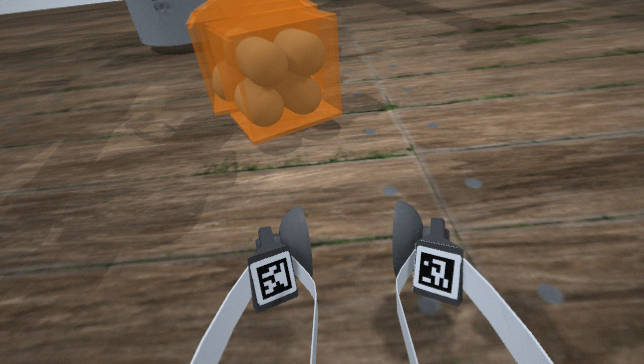

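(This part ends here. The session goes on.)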